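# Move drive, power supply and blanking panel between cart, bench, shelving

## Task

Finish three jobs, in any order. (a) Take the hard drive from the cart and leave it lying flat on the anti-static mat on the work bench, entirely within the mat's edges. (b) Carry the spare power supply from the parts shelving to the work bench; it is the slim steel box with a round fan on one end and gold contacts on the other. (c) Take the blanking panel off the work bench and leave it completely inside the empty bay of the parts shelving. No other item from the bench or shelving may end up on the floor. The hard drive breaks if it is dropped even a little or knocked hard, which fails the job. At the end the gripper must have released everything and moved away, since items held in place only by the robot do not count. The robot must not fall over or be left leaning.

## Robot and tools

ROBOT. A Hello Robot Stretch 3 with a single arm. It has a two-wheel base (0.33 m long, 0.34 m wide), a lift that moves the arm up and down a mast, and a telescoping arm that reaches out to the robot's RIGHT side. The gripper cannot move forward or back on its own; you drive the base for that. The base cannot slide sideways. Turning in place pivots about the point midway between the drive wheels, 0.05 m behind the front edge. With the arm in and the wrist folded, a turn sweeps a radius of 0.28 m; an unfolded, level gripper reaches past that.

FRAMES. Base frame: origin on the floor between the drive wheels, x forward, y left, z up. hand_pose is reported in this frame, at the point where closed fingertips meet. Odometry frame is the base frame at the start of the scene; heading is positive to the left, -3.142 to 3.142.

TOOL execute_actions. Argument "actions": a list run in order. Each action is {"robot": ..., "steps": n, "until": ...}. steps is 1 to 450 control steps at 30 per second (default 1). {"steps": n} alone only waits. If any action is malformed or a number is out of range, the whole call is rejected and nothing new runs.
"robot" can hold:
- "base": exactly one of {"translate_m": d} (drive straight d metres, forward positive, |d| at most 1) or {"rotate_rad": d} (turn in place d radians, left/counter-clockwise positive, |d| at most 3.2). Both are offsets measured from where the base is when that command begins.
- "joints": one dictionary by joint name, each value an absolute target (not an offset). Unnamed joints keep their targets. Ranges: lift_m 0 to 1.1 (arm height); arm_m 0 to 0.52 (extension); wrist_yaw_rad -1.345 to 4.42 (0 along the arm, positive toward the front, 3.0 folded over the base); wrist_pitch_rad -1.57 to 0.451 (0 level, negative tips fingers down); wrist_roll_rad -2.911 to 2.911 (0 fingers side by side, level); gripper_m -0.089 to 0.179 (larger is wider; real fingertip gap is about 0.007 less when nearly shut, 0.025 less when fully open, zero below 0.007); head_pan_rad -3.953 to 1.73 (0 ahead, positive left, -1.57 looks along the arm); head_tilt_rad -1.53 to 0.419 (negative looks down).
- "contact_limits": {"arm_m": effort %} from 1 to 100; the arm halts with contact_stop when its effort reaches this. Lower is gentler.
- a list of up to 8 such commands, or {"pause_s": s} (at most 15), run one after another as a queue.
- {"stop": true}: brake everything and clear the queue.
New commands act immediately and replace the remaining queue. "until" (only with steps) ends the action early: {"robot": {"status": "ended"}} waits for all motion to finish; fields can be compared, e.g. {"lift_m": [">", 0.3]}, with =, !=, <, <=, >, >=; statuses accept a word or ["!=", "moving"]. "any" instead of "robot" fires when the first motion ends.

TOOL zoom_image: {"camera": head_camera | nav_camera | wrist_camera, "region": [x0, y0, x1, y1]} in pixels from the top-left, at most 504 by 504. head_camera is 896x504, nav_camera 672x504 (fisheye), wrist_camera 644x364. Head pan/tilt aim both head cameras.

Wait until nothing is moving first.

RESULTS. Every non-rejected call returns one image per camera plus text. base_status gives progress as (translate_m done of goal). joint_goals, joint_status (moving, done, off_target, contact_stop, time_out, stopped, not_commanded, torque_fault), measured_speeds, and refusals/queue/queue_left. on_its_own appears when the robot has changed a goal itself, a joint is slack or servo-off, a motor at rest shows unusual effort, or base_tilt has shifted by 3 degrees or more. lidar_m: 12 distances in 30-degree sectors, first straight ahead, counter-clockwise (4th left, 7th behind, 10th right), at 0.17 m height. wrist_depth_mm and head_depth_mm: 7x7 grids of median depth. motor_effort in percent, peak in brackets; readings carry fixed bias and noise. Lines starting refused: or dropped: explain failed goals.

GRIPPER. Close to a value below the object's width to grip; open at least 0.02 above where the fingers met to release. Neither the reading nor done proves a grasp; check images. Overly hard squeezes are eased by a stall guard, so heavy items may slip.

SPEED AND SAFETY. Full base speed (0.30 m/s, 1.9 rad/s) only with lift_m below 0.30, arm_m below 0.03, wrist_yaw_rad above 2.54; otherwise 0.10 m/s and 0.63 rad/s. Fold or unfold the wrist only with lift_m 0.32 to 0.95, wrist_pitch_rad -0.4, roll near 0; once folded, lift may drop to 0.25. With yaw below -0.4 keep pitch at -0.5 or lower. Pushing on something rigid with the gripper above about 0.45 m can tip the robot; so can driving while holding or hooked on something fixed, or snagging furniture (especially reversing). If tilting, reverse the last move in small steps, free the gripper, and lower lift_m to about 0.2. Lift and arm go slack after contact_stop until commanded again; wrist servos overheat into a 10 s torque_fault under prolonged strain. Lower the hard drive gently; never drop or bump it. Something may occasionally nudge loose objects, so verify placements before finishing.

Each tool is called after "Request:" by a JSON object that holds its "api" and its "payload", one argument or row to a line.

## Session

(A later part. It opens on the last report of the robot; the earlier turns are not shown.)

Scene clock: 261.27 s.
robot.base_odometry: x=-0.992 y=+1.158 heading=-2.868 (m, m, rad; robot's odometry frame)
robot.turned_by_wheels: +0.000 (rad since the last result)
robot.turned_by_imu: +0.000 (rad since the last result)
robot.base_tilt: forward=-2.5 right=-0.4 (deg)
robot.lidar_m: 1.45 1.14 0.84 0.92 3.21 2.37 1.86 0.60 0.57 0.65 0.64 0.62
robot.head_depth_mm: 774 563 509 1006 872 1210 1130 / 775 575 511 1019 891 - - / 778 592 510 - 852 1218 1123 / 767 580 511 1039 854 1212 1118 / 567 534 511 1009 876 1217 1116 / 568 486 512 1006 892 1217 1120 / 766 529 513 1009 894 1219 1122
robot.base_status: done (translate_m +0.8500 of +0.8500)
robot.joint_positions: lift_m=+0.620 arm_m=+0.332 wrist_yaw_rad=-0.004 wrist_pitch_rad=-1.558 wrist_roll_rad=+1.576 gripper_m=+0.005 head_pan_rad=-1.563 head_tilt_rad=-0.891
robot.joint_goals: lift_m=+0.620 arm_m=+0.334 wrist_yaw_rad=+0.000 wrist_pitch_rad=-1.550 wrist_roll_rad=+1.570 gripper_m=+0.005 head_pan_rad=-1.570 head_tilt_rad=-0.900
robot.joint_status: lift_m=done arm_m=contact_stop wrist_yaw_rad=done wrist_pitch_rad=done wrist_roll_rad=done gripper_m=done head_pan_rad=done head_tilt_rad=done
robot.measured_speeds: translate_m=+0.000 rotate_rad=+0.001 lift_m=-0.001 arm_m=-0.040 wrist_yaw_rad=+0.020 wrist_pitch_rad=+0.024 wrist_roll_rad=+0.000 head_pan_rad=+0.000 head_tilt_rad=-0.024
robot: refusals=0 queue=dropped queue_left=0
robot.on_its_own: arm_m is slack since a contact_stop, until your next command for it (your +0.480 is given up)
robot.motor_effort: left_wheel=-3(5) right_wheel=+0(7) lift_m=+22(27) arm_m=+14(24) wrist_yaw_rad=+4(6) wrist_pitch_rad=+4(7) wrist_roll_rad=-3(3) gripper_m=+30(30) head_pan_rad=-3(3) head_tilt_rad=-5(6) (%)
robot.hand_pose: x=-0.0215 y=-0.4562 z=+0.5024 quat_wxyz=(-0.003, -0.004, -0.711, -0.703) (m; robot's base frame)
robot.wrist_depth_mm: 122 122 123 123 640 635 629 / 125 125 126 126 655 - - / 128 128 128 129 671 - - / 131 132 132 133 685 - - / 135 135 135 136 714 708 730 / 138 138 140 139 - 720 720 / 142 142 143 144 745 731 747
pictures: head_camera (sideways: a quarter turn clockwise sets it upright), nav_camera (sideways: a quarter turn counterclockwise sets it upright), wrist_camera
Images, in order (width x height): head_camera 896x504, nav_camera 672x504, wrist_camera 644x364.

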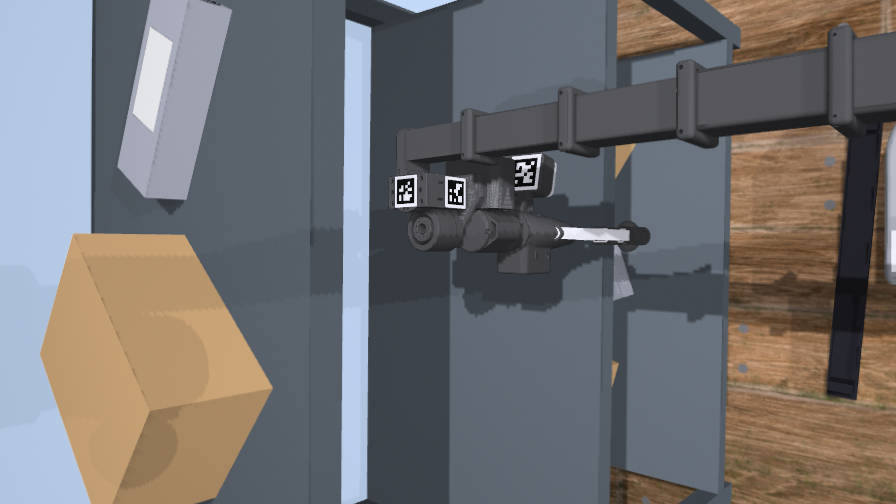

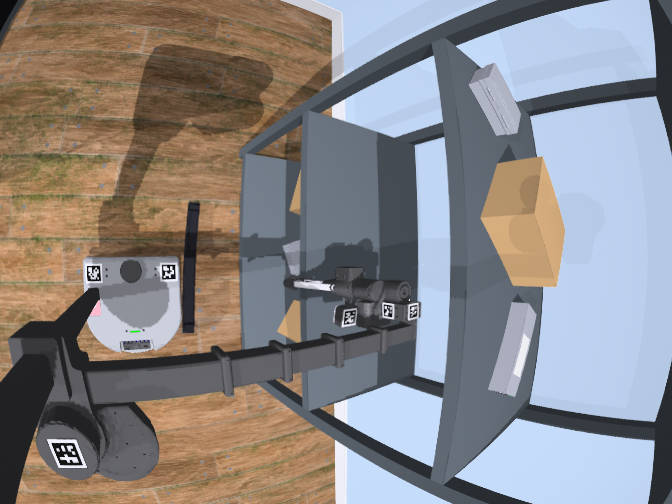

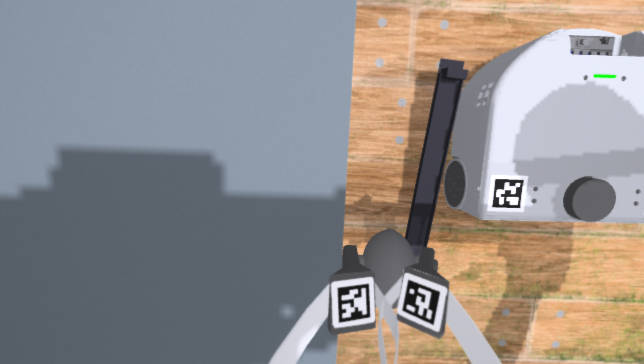

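Request:
{"api": "execute_actions", "payload": {
  "actions": [
    {"robot":[{"joints":{"arm_m":0.0,"lift_m":0.64}},{"base":{"translate_m":0.6}},{"base":{"rotate_rad":-0.35}},{"base":{"translate_m":-0.35}},{"base":{"rotate_rad":0.35}},{"base":{"translate_m":-0.27},"joints":{"gripper_m":0.11,"arm_m":0.1,"head_tilt_rad":-1.3}},{"joints":{"lift_m":0.45}}],"steps":450,"until":{"robot":{"status":"ended"}}},
    {"steps":450,"until":{"robot":{"status":"ended"}}}
  ]
}}

Scene clock: 286.77 s.
robot.base_odometry: x=-0.961 y=+1.042 heading=-2.868 (m, m, rad; robot's odometry frame)
robot.turned_by_wheels: +0.000 (rad since the last result)
robot.turned_by_imu: -0.014 (rad since the last result)
robot.base_tilt: forward=-2.0 right=+0.3 (deg)
robot.lidar_m: 1.45 0.98 0.73 0.89 3.25 2.39 1.86 1.48 0.66 0.75 0.71 1.47
robot.head_depth_mm: 975 896 1389 1336 1255 1199 - / 970 897 1324 1327 1256 - - / 973 894 1321 - 1260 - - / 977 897 1322 1329 1267 - 1103 / 972 894 1336 1328 1258 1178 1107 / 969 891 1323 1319 1256 1176 1110 / 967 894 1341 1322 1253 1178 1110
robot.base_status: done (translate_m -0.2700 of -0.2700)
robot.joint_positions: lift_m=+0.450 arm_m=+0.100 wrist_yaw_rad=+0.000 wrist_pitch_rad=-1.548 wrist_roll_rad=+1.575 gripper_m=+0.110 head_pan_rad=-1.564 head_tilt_rad=-1.284
robot.joint_goals: lift_m=+0.450 arm_m=+0.100 wrist_yaw_rad=+0.000 wrist_pitch_rad=-1.550 wrist_roll_rad=+1.570 gripper_m=+0.110 head_pan_rad=-1.570 head_tilt_rad=-1.300
robot.joint_status: lift_m=done arm_m=done wrist_yaw_rad=done wrist_pitch_rad=done wrist_roll_rad=done gripper_m=done head_pan_rad=done head_tilt_rad=done
robot.measured_speeds: translate_m=+0.000 rotate_rad=+0.000 lift_m=+0.000 arm_m=+0.000 wrist_yaw_rad=+0.000 wrist_pitch_rad=+0.000 wrist_roll_rad=+0.000 head_pan_rad=+0.000 head_tilt_rad=+0.000
robot: refusals=0 queue=done queue_left=0
robot.motor_effort: left_wheel=-2(7) right_wheel=+3(11) lift_m=+24(38) arm_m=+3(12) wrist_yaw_rad=+0(5) wrist_pitch_rad=-1(4) wrist_roll_rad=-2(3) gripper_m=-1(79) head_pan_rad=-3(2) head_tilt_rad=-7(29) (%)
robot.hand_pose: x=-0.0215 y=-0.2262 z=+0.3321 quat_wxyz=(-0.001, -0.002, -0.715, -0.699) (m; robot's base frame)
robot.wrist_depth_mm: 396 475 468 466 467 - - / 410 481 484 474 - - - / 420 494 478 491 - - - / 432 502 509 500 - - - / 432 514 520 519 - - - / 452 532 529 539 531 518 514 / 462 543 550 527 535 529 532
pictures: head_camera (sideways: a quarter turn clockwise sets it upright), nav_camera (sideways: a quarter turn counterclockwise sets it upright), wrist_camera
Images, in order (width x height): head_camera 896x504, nav_camera 672x504, wrist_camera 644x364.

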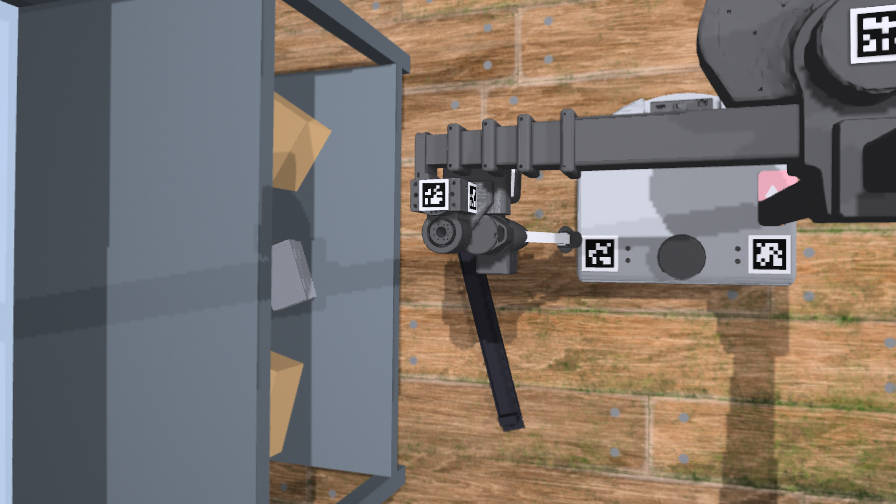

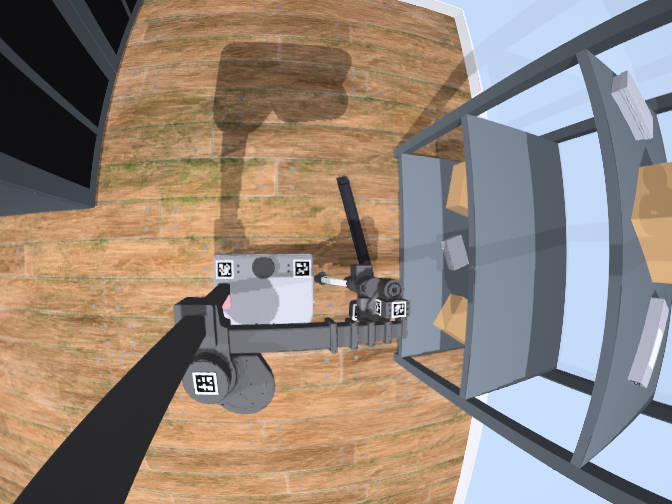

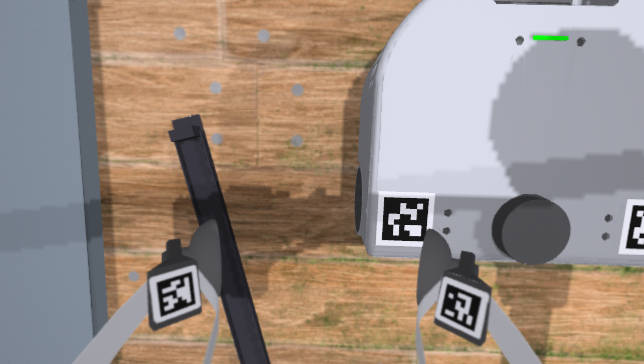

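Request:
{"api": "execute_actions", "payload": {
  "actions": [
    {"robot":[{"base":{"translate_m":0.11},"joints":{"arm_m":0.245,"wrist_roll_rad":1.29}},{"joints":{"lift_m":0.22}}],"steps":450,"until":{"robot":{"status":"ended"}}}
  ]
}}

Scene clock: 291.93 s.
robot.base_odometry: x=-1.067 y=+1.012 heading=-2.868 (m, m, rad; robot's odometry frame)
robot.turned_by_wheels: +0.000 (rad since the last result)
robot.turned_by_imu: -0.001 (rad since the last result)
robot.base_tilt: forward=-2.1 right=+0.3 (deg)
robot.lidar_m: 1.34 0.98 0.71 0.70 3.39 2.49 1.97 1.48 0.73 0.76 0.64 1.39
robot.head_depth_mm: 973 896 1341 1329 1257 1186 1112 / 974 896 1309 1325 1263 - 1092 / 973 897 1336 1316 1261 - - / 974 894 1315 1313 1271 - 1101 / 972 894 1322 1324 1256 1179 1112 / 971 894 1336 1322 1249 1180 1107 / 979 890 1219 1339 1251 1176 1104
robot.base_status: done (translate_m +0.1100 of +0.1100)
robot.joint_positions: lift_m=+0.220 arm_m=+0.245 wrist_yaw_rad=+0.000 wrist_pitch_rad=-1.548 wrist_roll_rad=+1.296 gripper_m=+0.110 head_pan_rad=-1.564 head_tilt_rad=-1.284
robot.joint_goals: lift_m=+0.220 arm_m=+0.245 wrist_yaw_rad=+0.000 wrist_pitch_rad=-1.550 wrist_roll_rad=+1.290 gripper_m=+0.110 head_pan_rad=-1.570 head_tilt_rad=-1.300
robot.joint_status: lift_m=done arm_m=done wrist_yaw_rad=done wrist_pitch_rad=done wrist_roll_rad=done gripper_m=done head_pan_rad=done head_tilt_rad=done
robot.measured_speeds: translate_m=+0.000 rotate_rad=+0.000 lift_m=+0.000 arm_m=+0.000 wrist_yaw_rad=+0.000 wrist_pitch_rad=+0.000 wrist_roll_rad=+0.000 head_pan_rad=+0.000 head_tilt_rad=+0.000
robot: refusals=0 queue=done queue_left=0
robot.motor_effort: left_wheel=-2(4) right_wheel=+3(8) lift_m=+24(24) arm_m=+3(6) wrist_yaw_rad=+1(0) wrist_pitch_rad=-1(1) wrist_roll_rad=-3(4) gripper_m=-1(0) head_pan_rad=-2(2) head_tilt_rad=-7(7) (%)
robot.hand_pose: x=-0.0216 y=-0.3712 z=+0.1021 quat_wxyz=(+0.098, +0.095, -0.708, -0.693) (m; robot's base frame)
robot.wrist_depth_mm: 181 248 246 243 246 243 244 / 192 254 253 251 250 250 248 / 203 260 258 253 255 254 253 / 218 265 267 263 260 261 259 / 269 272 270 271 269 267 264 / 276 277 276 273 271 273 - / 285 287 281 280 280 283 -
pictures: head_camera (sideways: a quarter turn clockwise sets it upright), nav_camera (sideways: a quarter turn counterclockwise sets it upright), wrist_camera
Images, in order (width x height): head_camera 896x504, nav_camera 672x504, wrist_camera 644x364.

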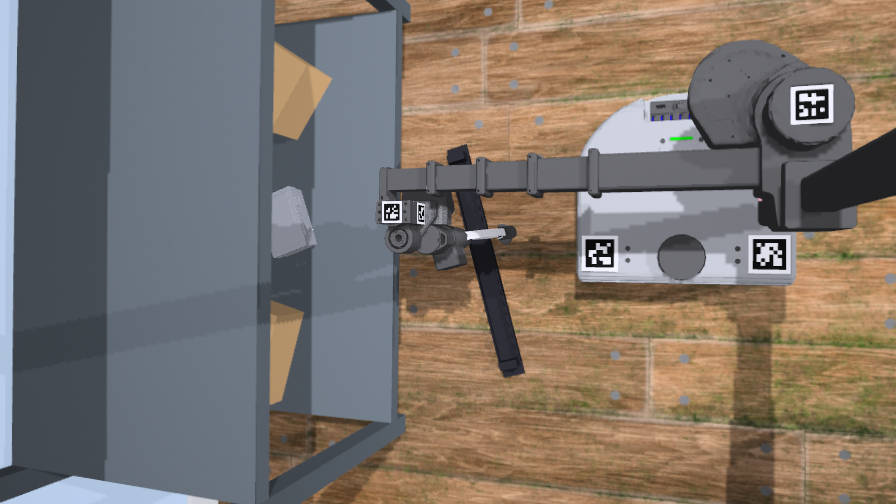

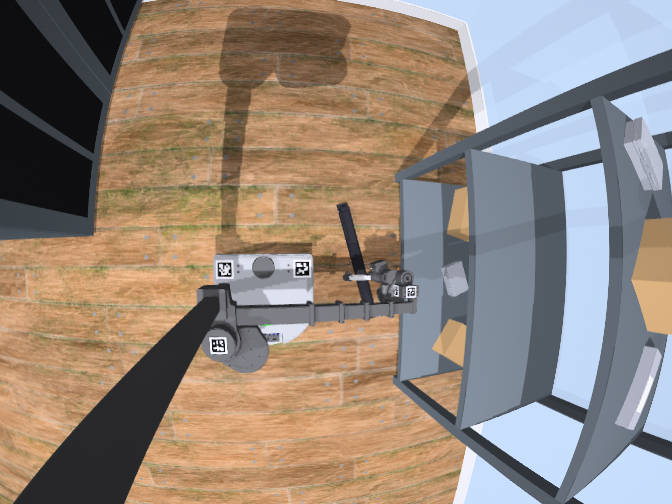

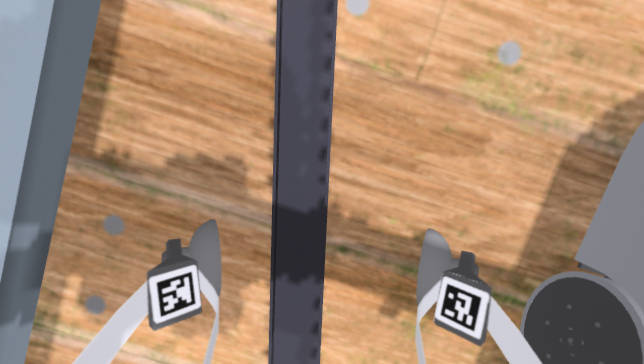

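Request:
{"api": "execute_actions", "payload": {
  "actions": [
    {"robot":[{"joints":{"arm_m":0.262,"gripper_m":0.09}},{"joints":{"lift_m":0.137}},{"joints":{"gripper_m":-0.01}},{"pause_s":0.6},{"joints":{"lift_m":0.25}}],"steps":450,"until":{"robot":{"status":"ended"}}}
  ]
}}

Scene clock: 298.27 s.
robot.base_odometry: x=-1.067 y=+1.012 heading=-2.868 (m, m, rad; robot's odometry frame)
robot.turned_by_wheels: +0.000 (rad since the last result)
robot.turned_by_imu: -0.001 (rad since the last result)
robot.base_tilt: forward=-2.1 right=+0.3 (deg)
robot.lidar_m: 1.34 0.98 0.72 0.70 3.39 2.50 1.97 1.48 0.73 0.76 0.64 1.39
robot.head_depth_mm: 975 898 1339 1326 1255 1192 1112 / 971 897 1315 1326 1266 - 1099 / 972 896 1331 1294 1268 - - / 971 893 1319 1305 1272 - 1102 / 973 896 1326 1322 1249 1180 1109 / 970 890 1331 1319 1255 1174 1110 / 982 895 1227 1336 1248 1172 1110
robot.base_status: done (translate_m +0.1100 of +0.1100)
robot.joint_positions: lift_m=+0.250 arm_m=+0.262 wrist_yaw_rad=+0.000 wrist_pitch_rad=-1.548 wrist_roll_rad=+1.296 gripper_m=-0.006 head_pan_rad=-1.564 head_tilt_rad=-1.285
robot.joint_goals: lift_m=+0.250 arm_m=+0.262 wrist_yaw_rad=+0.000 wrist_pitch_rad=-1.550 wrist_roll_rad=+1.290 gripper_m=-0.007 head_pan_rad=-1.570 head_tilt_rad=-1.300
robot.joint_status: lift_m=done arm_m=done wrist_yaw_rad=done wrist_pitch_rad=done wrist_roll_rad=done gripper_m=done head_pan_rad=done head_tilt_rad=done
robot.measured_speeds: translate_m=+0.000 rotate_rad=+0.000 lift_m=+0.000 arm_m=+0.000 wrist_yaw_rad=+0.000 wrist_pitch_rad=+0.000 wrist_roll_rad=+0.000 head_pan_rad=+0.000 head_tilt_rad=+0.000
robot: refusals=0 queue=done queue_left=0
robot.motor_effort: left_wheel=-1(2) right_wheel=+2(5) lift_m=+31(32) arm_m=+2(4) wrist_yaw_rad=+1(1) wrist_pitch_rad=-1(2) wrist_roll_rad=-3(3) gripper_m=-18(100) head_pan_rad=-2(2) head_tilt_rad=-8(6) (%)
robot.hand_pose: x=-0.0216 y=-0.3883 z=+0.1318 quat_wxyz=(+0.098, +0.096, -0.708, -0.693) (m; robot's base frame)
robot.wrist_depth_mm: 205 218 276 166 272 272 270 / 208 234 283 169 277 276 277 / 210 285 287 173 285 285 283 / 216 293 294 177 292 288 291 / 223 300 302 183 298 299 - / 231 313 312 189 307 305 - / 242 318 314 192 315 316 -
pictures: head_camera (sideways: a quarter turn clockwise sets it upright), nav_camera (sideways: a quarter turn counterclockwise sets it upright), wrist_camera
Images, in order (width x height): head_camera 896x504, nav_camera 672x504, wrist_camera 644x364.

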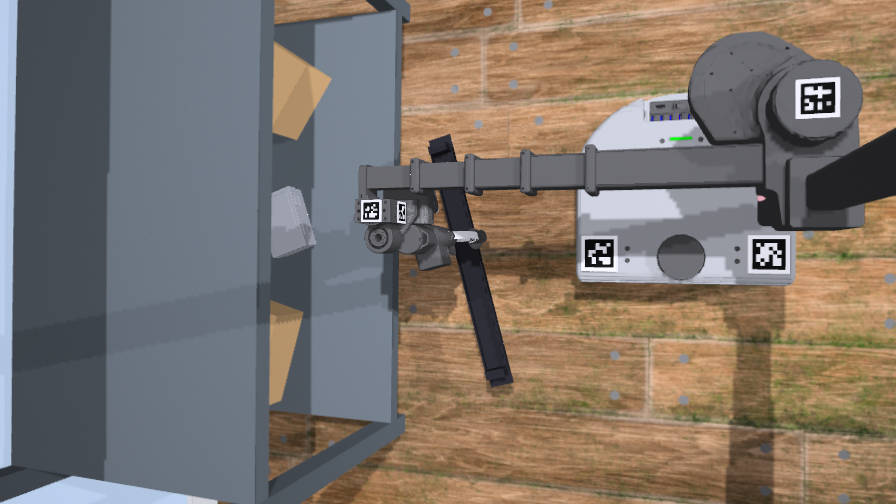

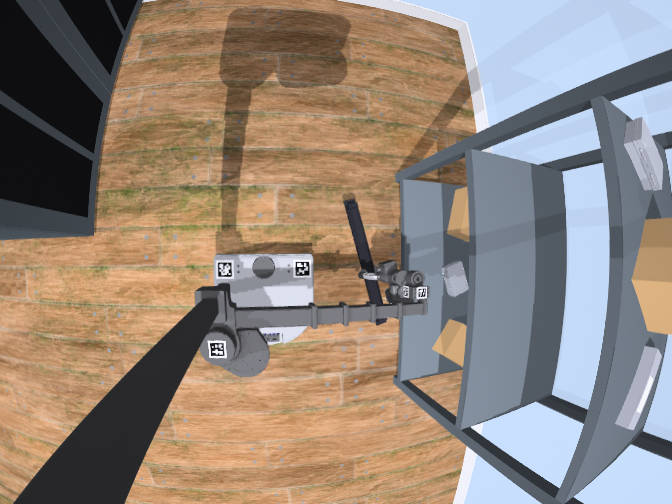

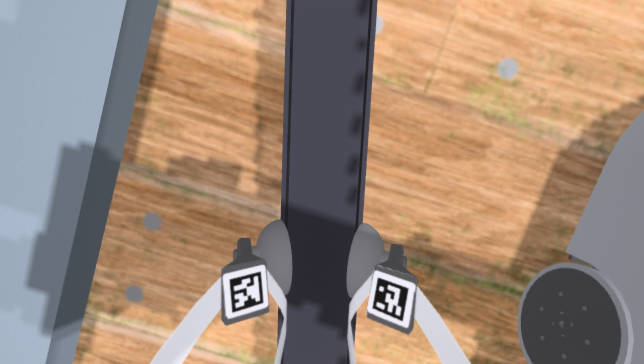

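Request:
{"api": "execute_actions", "payload": {
  "actions": [
    {"robot":[{"joints":{"arm_m":0.03}},{"joints":{"lift_m":0.65,"wrist_roll_rad":1.57,"head_tilt_rad":-0.7}},{"joints":{"wrist_pitch_rad":-1.1}},{"joints":{"arm_m":0.2}}],"steps":450,"until":{"robot":{"status":"ended"}}}
  ]
}}

Scene clock: 309.40 s.
robot.base_odometry: x=-1.067 y=+1.012 heading=-2.868 (m, m, rad; robot's odometry frame)
robot.turned_by_wheels: +0.000 (rad since the last result)
robot.turned_by_imu: -0.002 (rad since the last result)
robot.base_tilt: forward=-2.1 right=+0.3 (deg)
robot.lidar_m: 1.34 0.98 0.71 0.70 3.38 2.50 1.97 1.48 0.73 0.76 0.65 1.39
robot.head_depth_mm: 862 922 648 1176 972 1224 1157 / 864 919 648 1182 1004 - 1155 / 865 677 648 1178 1001 - 1160 / 864 655 601 1199 975 1214 1154 / 865 654 623 1194 979 1241 1151 / 863 920 648 1195 973 1239 1160 / 864 918 625 1246 999 1007 1157
robot.base_status: done (translate_m +0.1100 of +0.1100)
robot.joint_positions: lift_m=+0.650 arm_m=+0.200 wrist_yaw_rad=+0.000 wrist_pitch_rad=-1.107 wrist_roll_rad=+1.566 gripper_m=-0.006 head_pan_rad=-1.564 head_tilt_rad=-0.705
robot.joint_goals: lift_m=+0.650 arm_m=+0.200 wrist_yaw_rad=+0.000 wrist_pitch_rad=-1.100 wrist_roll_rad=+1.570 gripper_m=-0.007 head_pan_rad=-1.570 head_tilt_rad=-0.700
robot.joint_status: lift_m=done arm_m=done wrist_yaw_rad=done wrist_pitch_rad=done wrist_roll_rad=done gripper_m=done head_pan_rad=done head_tilt_rad=done
robot.measured_speeds: translate_m=+0.000 rotate_rad=+0.000 lift_m=+0.000 arm_m=+0.000 wrist_yaw_rad=+0.000 wrist_pitch_rad=+0.000 wrist_roll_rad=+0.000 head_pan_rad=+0.000 head_tilt_rad=+0.000
robot: refusals=0 queue=done queue_left=0
robot.motor_effort: left_wheel=+0(2) right_wheel=+2(3) lift_m=+30(34) arm_m=+3(9) wrist_yaw_rad=+0(0) wrist_pitch_rad=+4(69) wrist_roll_rad=+2(2) gripper_m=-5(26) head_pan_rad=-2(3) head_tilt_rad=+2(28) (%)
robot.hand_pose: x=-0.0215 y=-0.4375 z=+0.5485 quat_wxyz=(+0.002, +0.001, -0.850, -0.526) (m; robot's base frame)
robot.wrist_depth_mm: 273 226 603 635 637 569 527 / 281 232 736 670 652 595 523 / 292 239 714 678 671 604 550 / 300 247 766 691 678 616 562 / 311 250 692 713 707 612 557 / 324 260 690 - 702 628 549 / 332 269 922 851 716 634 577
pictures: head_camera (sideways: a quarter turn clockwise sets it upright), nav_camera (sideways: a quarter turn counterclockwise sets it upright), wrist_camera
Images, in order (width x height): head_camera 896x504, nav_camera 672x504, wrist_camera 644x364.

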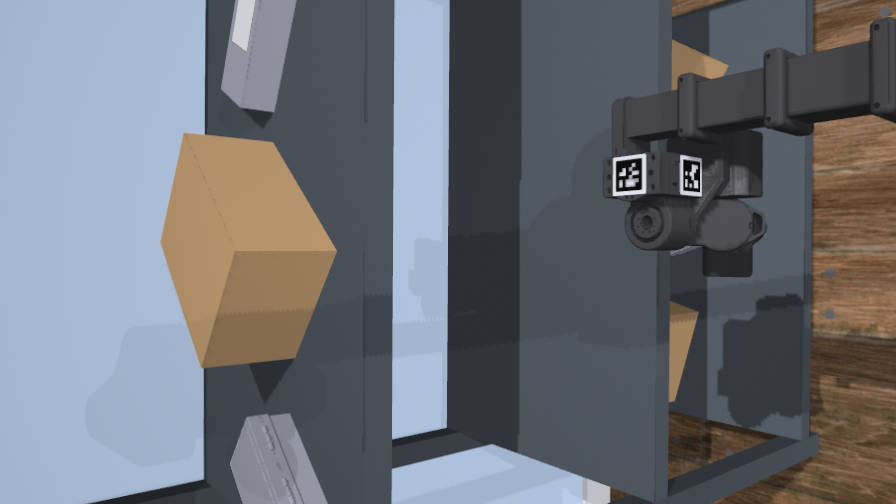

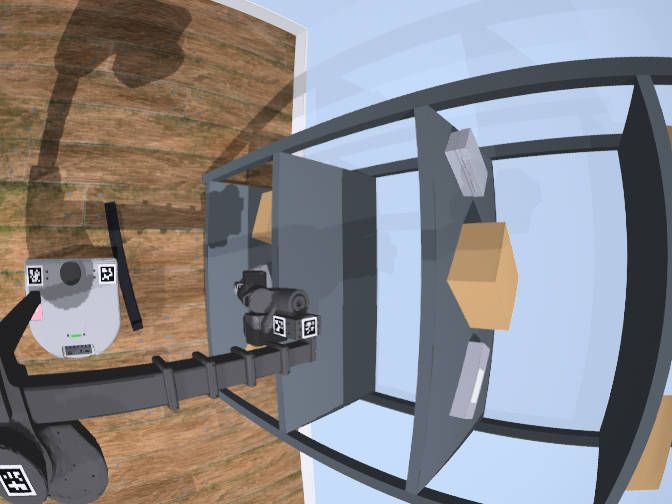

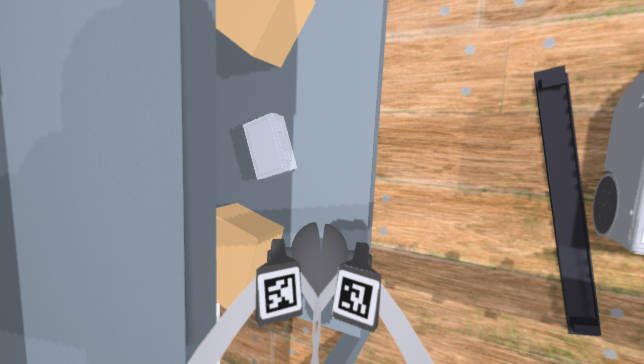

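Request:
{"api": "execute_actions", "payload": {
  "actions": [
    {"robot":[{"joints":{"arm_m":0.03}},{"joints":{"wrist_pitch_rad":-1.55,"gripper_m":0.09,"head_tilt_rad":-1.35}},{"joints":{"lift_m":0.4,"arm_m":0.08}}],"steps":450,"until":{"robot":{"status":"ended"}}}
  ]
}}

Scene clock: 316.43 s.
robot.base_odometry: x=-1.067 y=+1.012 heading=-2.868 (m, m, rad; robot's odometry frame)
robot.turned_by_wheels: +0.000 (rad since the last result)
robot.turned_by_imu: -0.001 (rad since the last result)
robot.base_tilt: forward=-2.1 right=+0.4 (deg)
robot.lidar_m: 1.34 0.98 0.72 0.70 3.40 2.50 1.97 1.49 0.73 0.76 0.64 1.39
robot.head_depth_mm: 920 869 1322 1318 1247 - 1110 / 919 864 1310 1316 1254 - - / 918 866 1319 1348 - - - / 918 864 1335 1343 - - 1126 / 918 862 1318 1316 1239 1181 1123 / 915 864 1314 1323 1245 1178 1129 / 927 867 1351 1313 1252 1177 1118
robot.base_status: done (translate_m +0.1100 of +0.1100)
robot.joint_positions: lift_m=+0.400 arm_m=+0.080 wrist_yaw_rad=+0.000 wrist_pitch_rad=-1.542 wrist_roll_rad=+1.566 gripper_m=+0.090 head_pan_rad=-1.564 head_tilt_rad=-1.334
robot.joint_goals: lift_m=+0.400 arm_m=+0.080 wrist_yaw_rad=+0.000 wrist_pitch_rad=-1.550 wrist_roll_rad=+1.570 gripper_m=+0.090 head_pan_rad=-1.570 head_tilt_rad=-1.350
robot.joint_status: lift_m=done arm_m=done wrist_yaw_rad=done wrist_pitch_rad=done wrist_roll_rad=done gripper_m=done head_pan_rad=done head_tilt_rad=done
robot.measured_speeds: translate_m=+0.000 rotate_rad=+0.000 lift_m=+0.000 arm_m=+0.000 wrist_yaw_rad=+0.000 wrist_pitch_rad=+0.000 wrist_roll_rad=+0.000 head_pan_rad=+0.000 head_tilt_rad=+0.000
robot: refusals=0 queue=done queue_left=0
robot.motor_effort: left_wheel=-1(2) right_wheel=+2(2) lift_m=+24(29) arm_m=+3(3) wrist_yaw_rad=-1(0) wrist_pitch_rad=-4(5) wrist_roll_rad=+1(1) gripper_m=+0(79) head_pan_rad=-2(2) head_tilt_rad=-7(34) (%)
robot.hand_pose: x=-0.0215 y=-0.2077 z=+0.2820 quat_wxyz=(+0.002, +0.001, -0.717, -0.697) (m; robot's base frame)
robot.wrist_depth_mm: 419 420 429 417 - - - / 415 437 431 424 - - - / 416 443 439 435 - - - / 397 453 450 445 - - - / 402 465 456 458 - - - / 406 475 477 467 - 470 459 / 415 487 483 484 485 476 475
pictures: head_camera (sideways: a quarter turn clockwise sets it upright), nav_camera (sideways: a quarter turn counterclockwise sets it upright), wrist_camera
Images, in order (width x height): head_camera 896x504, nav_camera 672x504, wrist_camera 644x364.

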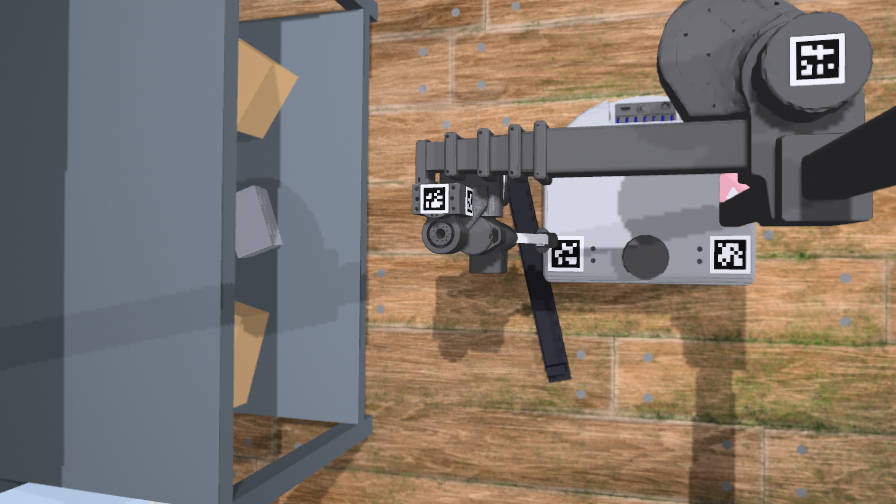

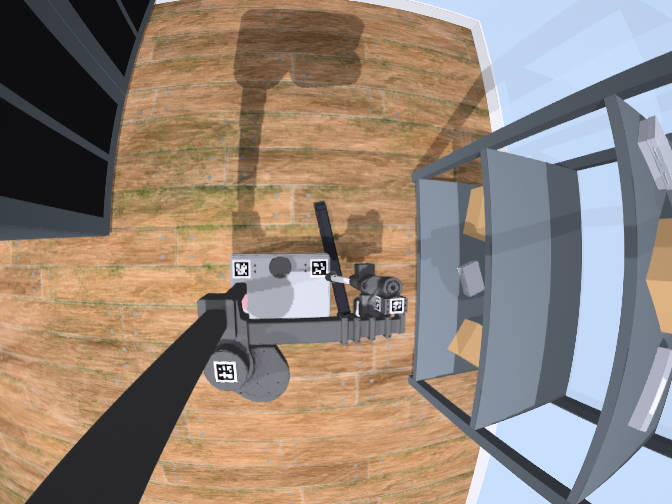

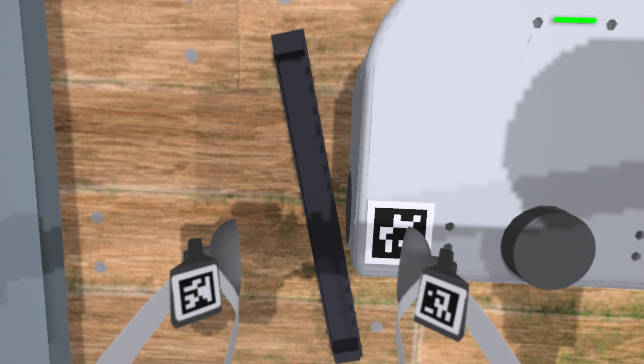

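Request:
{"api": "execute_actions", "payload": {
  "actions": [
    {"robot":[{"base":{"translate_m":-0.45}},{"base":{"rotate_rad":-0.5}},{"base":{"translate_m":-0.3}},{"base":{"rotate_rad":0.5}},{"base":{"translate_m":0.71},"joints":{"arm_m":0.23,"wrist_roll_rad":1.37}},{"joints":{"lift_m":0.22}}],"steps":450,"until":{"robot":{"status":"ended"}}},
    {"steps":450,"until":{"robot":{"status":"ended"}}}
  ]
}}

Scene clock: 348.67 s.
robot.base_odometry: x=-1.025 y=+0.875 heading=-2.868 (m, m, rad; robot's odometry frame)
robot.turned_by_wheels: +0.000 (rad since the last result)
robot.turned_by_imu: -0.005 (rad since the last result)
robot.base_tilt: forward=-2.0 right=+0.4 (deg)
robot.lidar_m: 1.34 0.78 0.57 0.56 3.40 2.50 1.96 1.68 0.84 0.90 0.77 1.39
robot.head_depth_mm: 920 1383 1368 1323 1253 1181 1127 / 917 1318 1363 1314 1257 - 1121 / 919 1372 1360 1307 - - - / 917 1366 1360 1304 1265 - 1126 / 918 1352 1363 1313 1243 1180 1122 / 917 1363 1349 1316 1245 1180 1124 / 915 1189 1387 1314 1246 1181 1121
robot.base_status: done (translate_m +0.7100 of +0.7100)
robot.joint_positions: lift_m=+0.220 arm_m=+0.230 wrist_yaw_rad=+0.000 wrist_pitch_rad=-1.542 wrist_roll_rad=+1.376 gripper_m=+0.090 head_pan_rad=-1.564 head_tilt_rad=-1.334
robot.joint_goals: lift_m=+0.220 arm_m=+0.230 wrist_yaw_rad=+0.000 wrist_pitch_rad=-1.550 wrist_roll_rad=+1.370 gripper_m=+0.090 head_pan_rad=-1.570 head_tilt_rad=-1.350
robot.joint_status: lift_m=done arm_m=done wrist_yaw_rad=done wrist_pitch_rad=done wrist_roll_rad=done gripper_m=done head_pan_rad=done head_tilt_rad=done
robot.measured_speeds: translate_m=+0.000 rotate_rad=+0.000 lift_m=+0.000 arm_m=+0.000 wrist_yaw_rad=+0.000 wrist_pitch_rad=+0.000 wrist_roll_rad=+0.000 head_pan_rad=+0.000 head_tilt_rad=+0.000
robot: refusals=0 queue=done queue_left=0
robot.motor_effort: left_wheel=-3(5) right_wheel=+3(8) lift_m=+24(24) arm_m=+3(0) wrist_yaw_rad=+0(1) wrist_pitch_rad=-4(4) wrist_roll_rad=-3(5) gripper_m=-1(1) head_pan_rad=-2(3) head_tilt_rad=-7(8) (%)
robot.hand_pose: x=-0.0216 y=-0.3576 z=+0.1020 quat_wxyz=(+0.070, +0.068, -0.713, -0.694) (m; robot's base frame)
robot.wrist_depth_mm: 249 247 247 246 242 243 241 / 255 254 252 252 250 250 248 / 261 259 258 256 254 254 252 / 266 265 263 259 262 258 258 / 277 274 270 267 266 266 - / 278 280 278 273 276 272 - / 286 285 286 279 282 279 -
pictures: head_camera (sideways: a quarter turn clockwise sets it upright), nav_camera (sideways: a quarter turn counterclockwise sets it upright), wrist_camera
Images, in order (width x height): head_camera 896x504, nav_camera 672x504, wrist_camera 644x364.

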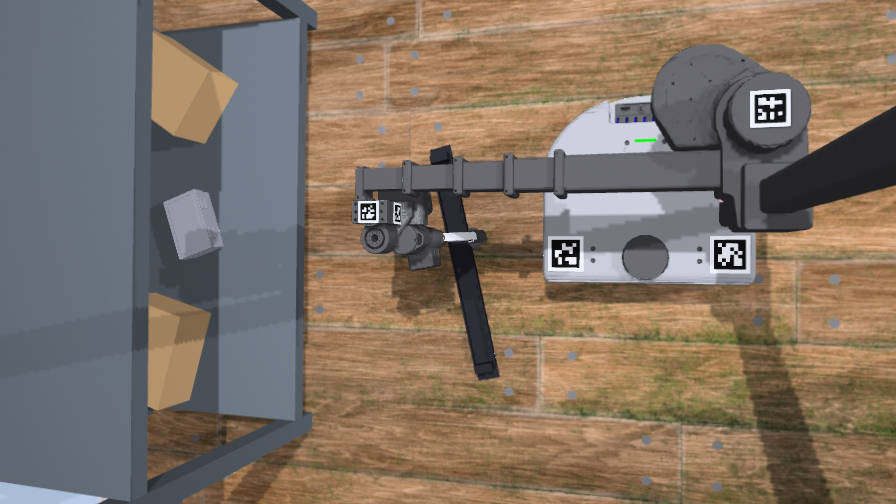

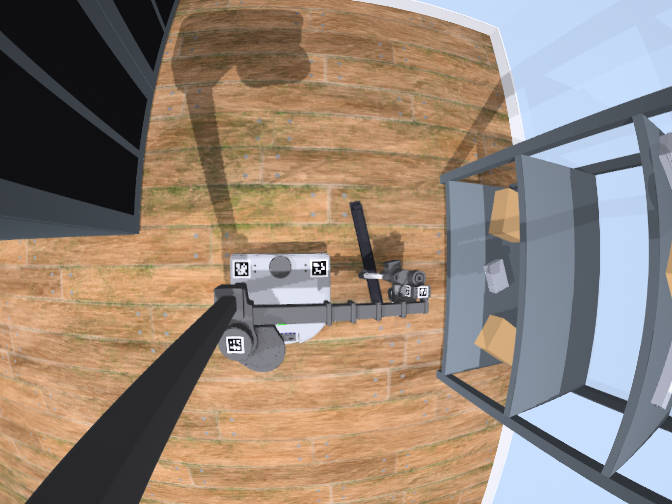

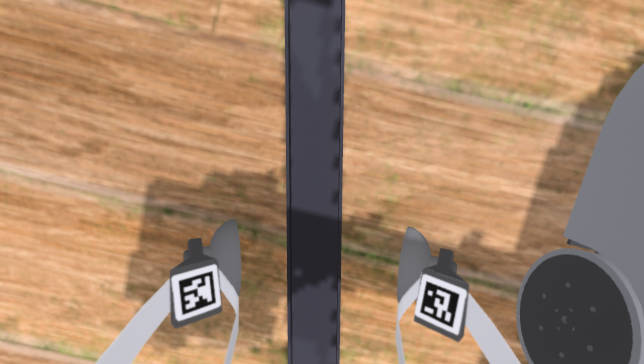

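Request:
{"api": "execute_actions", "payload": {
  "actions": [
    {"robot":[{"base":{"translate_m":0.03},"joints":{"arm_m":0.225}},{"joints":{"lift_m":0.137}},{"joints":{"gripper_m":0.0}},{"pause_s":0.6},{"joints":{"lift_m":0.7}},{"joints":{"wrist_roll_rad":1.57,"head_tilt_rad":-0.9}}],"steps":450,"until":{"robot":{"status":"ended"}}}
  ]
}}

Scene clock: 360.87 s.
robot.base_odometry: x=-1.054 y=+0.867 heading=-2.868 (m, m, rad; robot's odometry frame)
robot.turned_by_wheels: +0.000 (rad since the last result)
robot.turned_by_imu: -0.002 (rad since the last result)
robot.base_tilt: forward=-2.1 right=+0.3 (deg)
robot.lidar_m: 1.31 0.78 0.57 0.56 2.88 2.53 2.00 1.68 0.86 0.90 0.76 1.36
robot.head_depth_mm: 735 1202 1190 1058 1380 1257 - / 748 1204 1182 1061 - 1219 1108 / 680 1203 1184 - 1381 1214 1117 / 648 1202 1184 1063 1384 1215 1123 / 710 1202 1190 1058 1383 1208 1115 / 713 1179 1182 1062 1372 1209 1104 / 683 1177 1354 1076 1440 1254 1111
robot.base_status: done (translate_m +0.0300 of +0.0300)
robot.joint_positions: lift_m=+0.700 arm_m=+0.225 wrist_yaw_rad=+0.000 wrist_pitch_rad=-1.548 wrist_roll_rad=+1.563 gripper_m=+0.004 head_pan_rad=-1.564 head_tilt_rad=-0.903
robot.joint_goals: lift_m=+0.700 arm_m=+0.225 wrist_yaw_rad=+0.000 wrist_pitch_rad=-1.550 wrist_roll_rad=+1.570 gripper_m=+0.003 head_pan_rad=-1.570 head_tilt_rad=-0.900
robot.joint_status: lift_m=done arm_m=done wrist_yaw_rad=done wrist_pitch_rad=done wrist_roll_rad=done gripper_m=done head_pan_rad=done head_tilt_rad=done
robot.measured_speeds: translate_m=+0.000 rotate_rad=+0.000 lift_m=+0.000 arm_m=+0.000 wrist_yaw_rad=+0.000 wrist_pitch_rad=+0.000 wrist_roll_rad=+0.000 head_pan_rad=+0.000 head_tilt_rad=+0.000
robot: refusals=0 queue=done queue_left=0
robot.motor_effort: left_wheel=-1(3) right_wheel=+2(7) lift_m=+31(33) arm_m=-1(3) wrist_yaw_rad=+0(1) wrist_pitch_rad=-1(4) wrist_roll_rad=+3(7) gripper_m=-15(100) head_pan_rad=-2(3) head_tilt_rad=+2(24) (%)
robot.hand_pose: x=-0.0215 y=-0.3516 z=+0.5818 quat_wxyz=(+0.003, +0.003, -0.715, -0.699) (m; robot's base frame)
robot.wrist_depth_mm: 627 657 710 166 705 695 705 / 660 651 726 170 723 - 716 / 631 669 758 173 748 - 755 / 685 694 774 176 749 - 754 / 673 698 773 182 765 775 768 / 716 723 809 189 801 809 790 / 829 806 821 193 826 832 802
pictures: head_camera (sideways: a quarter turn clockwise sets it upright), nav_camera (sideways: a quarter turn counterclockwise sets it upright), wrist_camera
Images, in order (width x height): head_camera 896x504, nav_camera 672x504, wrist_camera 644x364.

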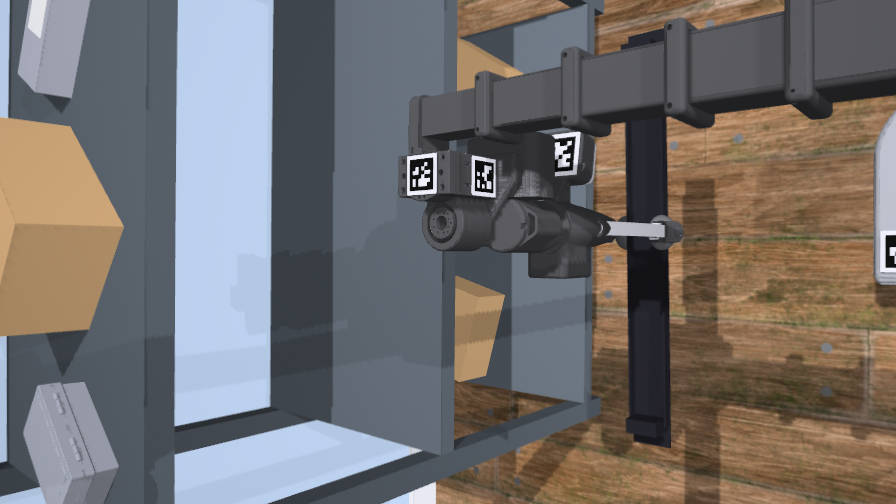

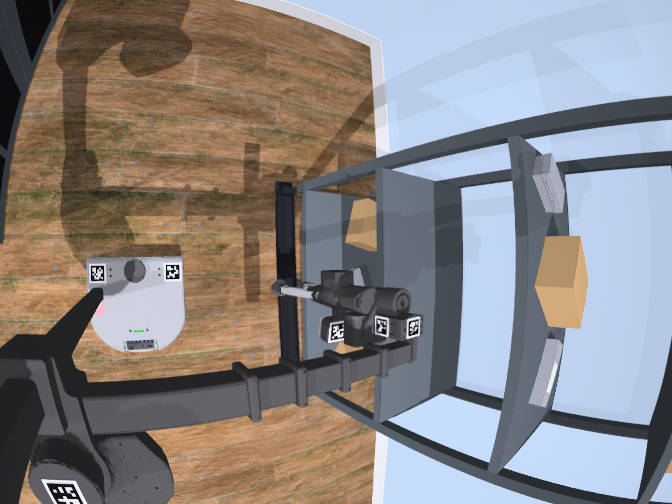

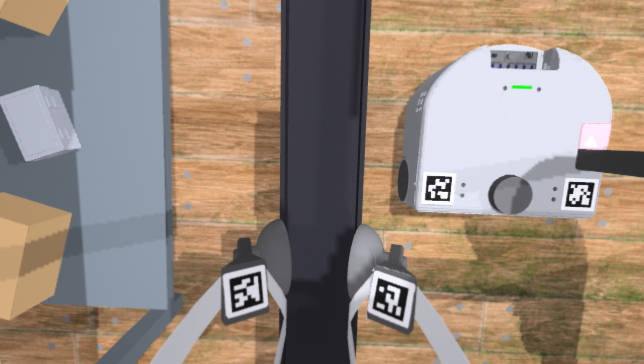

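Request:
{"api": "execute_actions", "payload": {
  "actions": [
    {"robot":[{"joints":{"arm_m":0.06}},{"base":{"rotate_rad":0.5}},{"base":{"translate_m":-0.38}},{"base":{"rotate_rad":-0.5}},{"base":{"translate_m":0.31}},{"joints":{"arm_m":0.25}}],"steps":450,"until":{"robot":{"status":"ended"}}},
    {"steps":450,"until":{"robot":{"status":"ended"}}}
  ]
}}

Scene clock: 379.33 s.
robot.base_odometry: x=-1.080 y=+1.048 heading=-2.868 (m, m, rad; robot's odometry frame)
robot.turned_by_wheels: +0.000 (rad since the last result)
robot.turned_by_imu: -0.003 (rad since the last result)
robot.base_tilt: forward=-2.0 right=+0.4 (deg)
robot.lidar_m: 1.34 1.04 0.75 0.74 3.38 2.50 1.97 0.71 0.71 0.72 0.61 1.39
robot.head_depth_mm: 793 582 1146 984 1288 1235 - / 716 581 1150 - - 1236 1115 / 559 567 1149 - 1322 1229 1121 / 516 539 1142 1008 876 1228 1121 / 543 558 1139 981 897 1232 1107 / 751 579 1145 982 895 1225 1109 / 789 570 1154 1035 1007 1224 1112
robot.base_status: done (translate_m +0.3100 of +0.3100)
robot.joint_positions: lift_m=+0.700 arm_m=+0.250 wrist_yaw_rad=+0.000 wrist_pitch_rad=-1.546 wrist_roll_rad=+1.565 gripper_m=+0.004 head_pan_rad=-1.564 head_tilt_rad=-0.902
robot.joint_goals: lift_m=+0.700 arm_m=+0.250 wrist_yaw_rad=+0.000 wrist_pitch_rad=-1.550 wrist_roll_rad=+1.570 gripper_m=+0.003 head_pan_rad=-1.570 head_tilt_rad=-0.900
robot.joint_status: lift_m=done arm_m=done wrist_yaw_rad=done wrist_pitch_rad=done wrist_roll_rad=done gripper_m=done head_pan_rad=done head_tilt_rad=done
robot.measured_speeds: translate_m=+0.000 rotate_rad=+0.000 lift_m=+0.000 arm_m=+0.000 wrist_yaw_rad=+0.000 wrist_pitch_rad=+0.000 wrist_roll_rad=+0.000 head_pan_rad=+0.000 head_tilt_rad=+0.000
robot: refusals=0 queue=done queue_left=0
robot.motor_effort: left_wheel=+2(6) right_wheel=-3(7) lift_m=+31(31) arm_m=+3(4) wrist_yaw_rad=+1(0) wrist_pitch_rad=-2(2) wrist_roll_rad=+2(3) gripper_m=-15(15) head_pan_rad=-2(2) head_tilt_rad=+1(1) (%)
robot.hand_pose: x=-0.0215 y=-0.3765 z=+0.5818 quat_wxyz=(+0.003, +0.002, -0.715, -0.699) (m; robot's base frame)
robot.wrist_depth_mm: 194 226 640 166 700 704 711 / 200 229 669 169 717 - 695 / 204 231 679 174 767 - - / 210 234 697 179 768 - - / 215 238 701 183 778 778 771 / 221 240 727 188 806 793 776 / 226 230 821 193 813 813 822
pictures: head_camera (sideways: a quarter turn clockwise sets it upright), nav_camera (sideways: a quarter turn counterclockwise sets it upright), wrist_camera
Images, in order (width x height): head_camera 896x504, nav_camera 672x504, wrist_camera 644x364.

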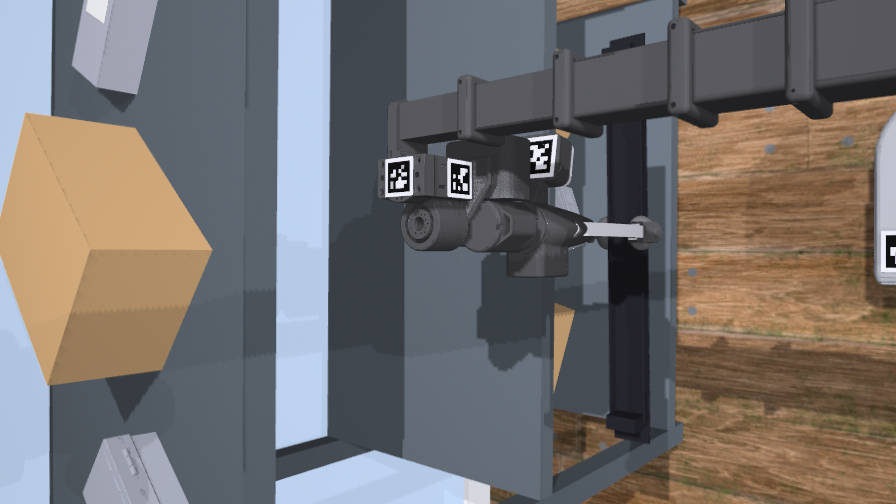

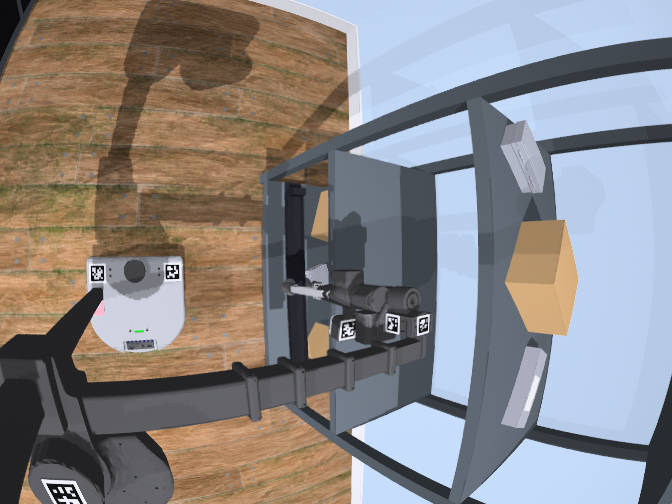

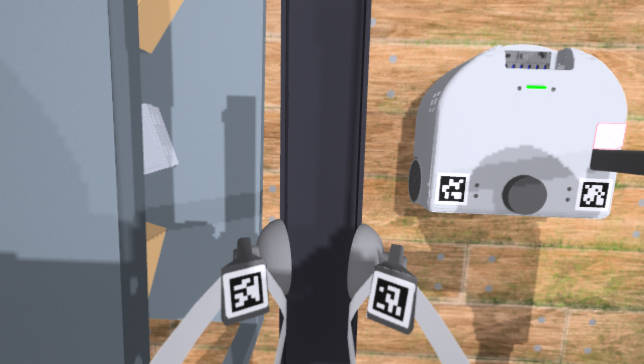

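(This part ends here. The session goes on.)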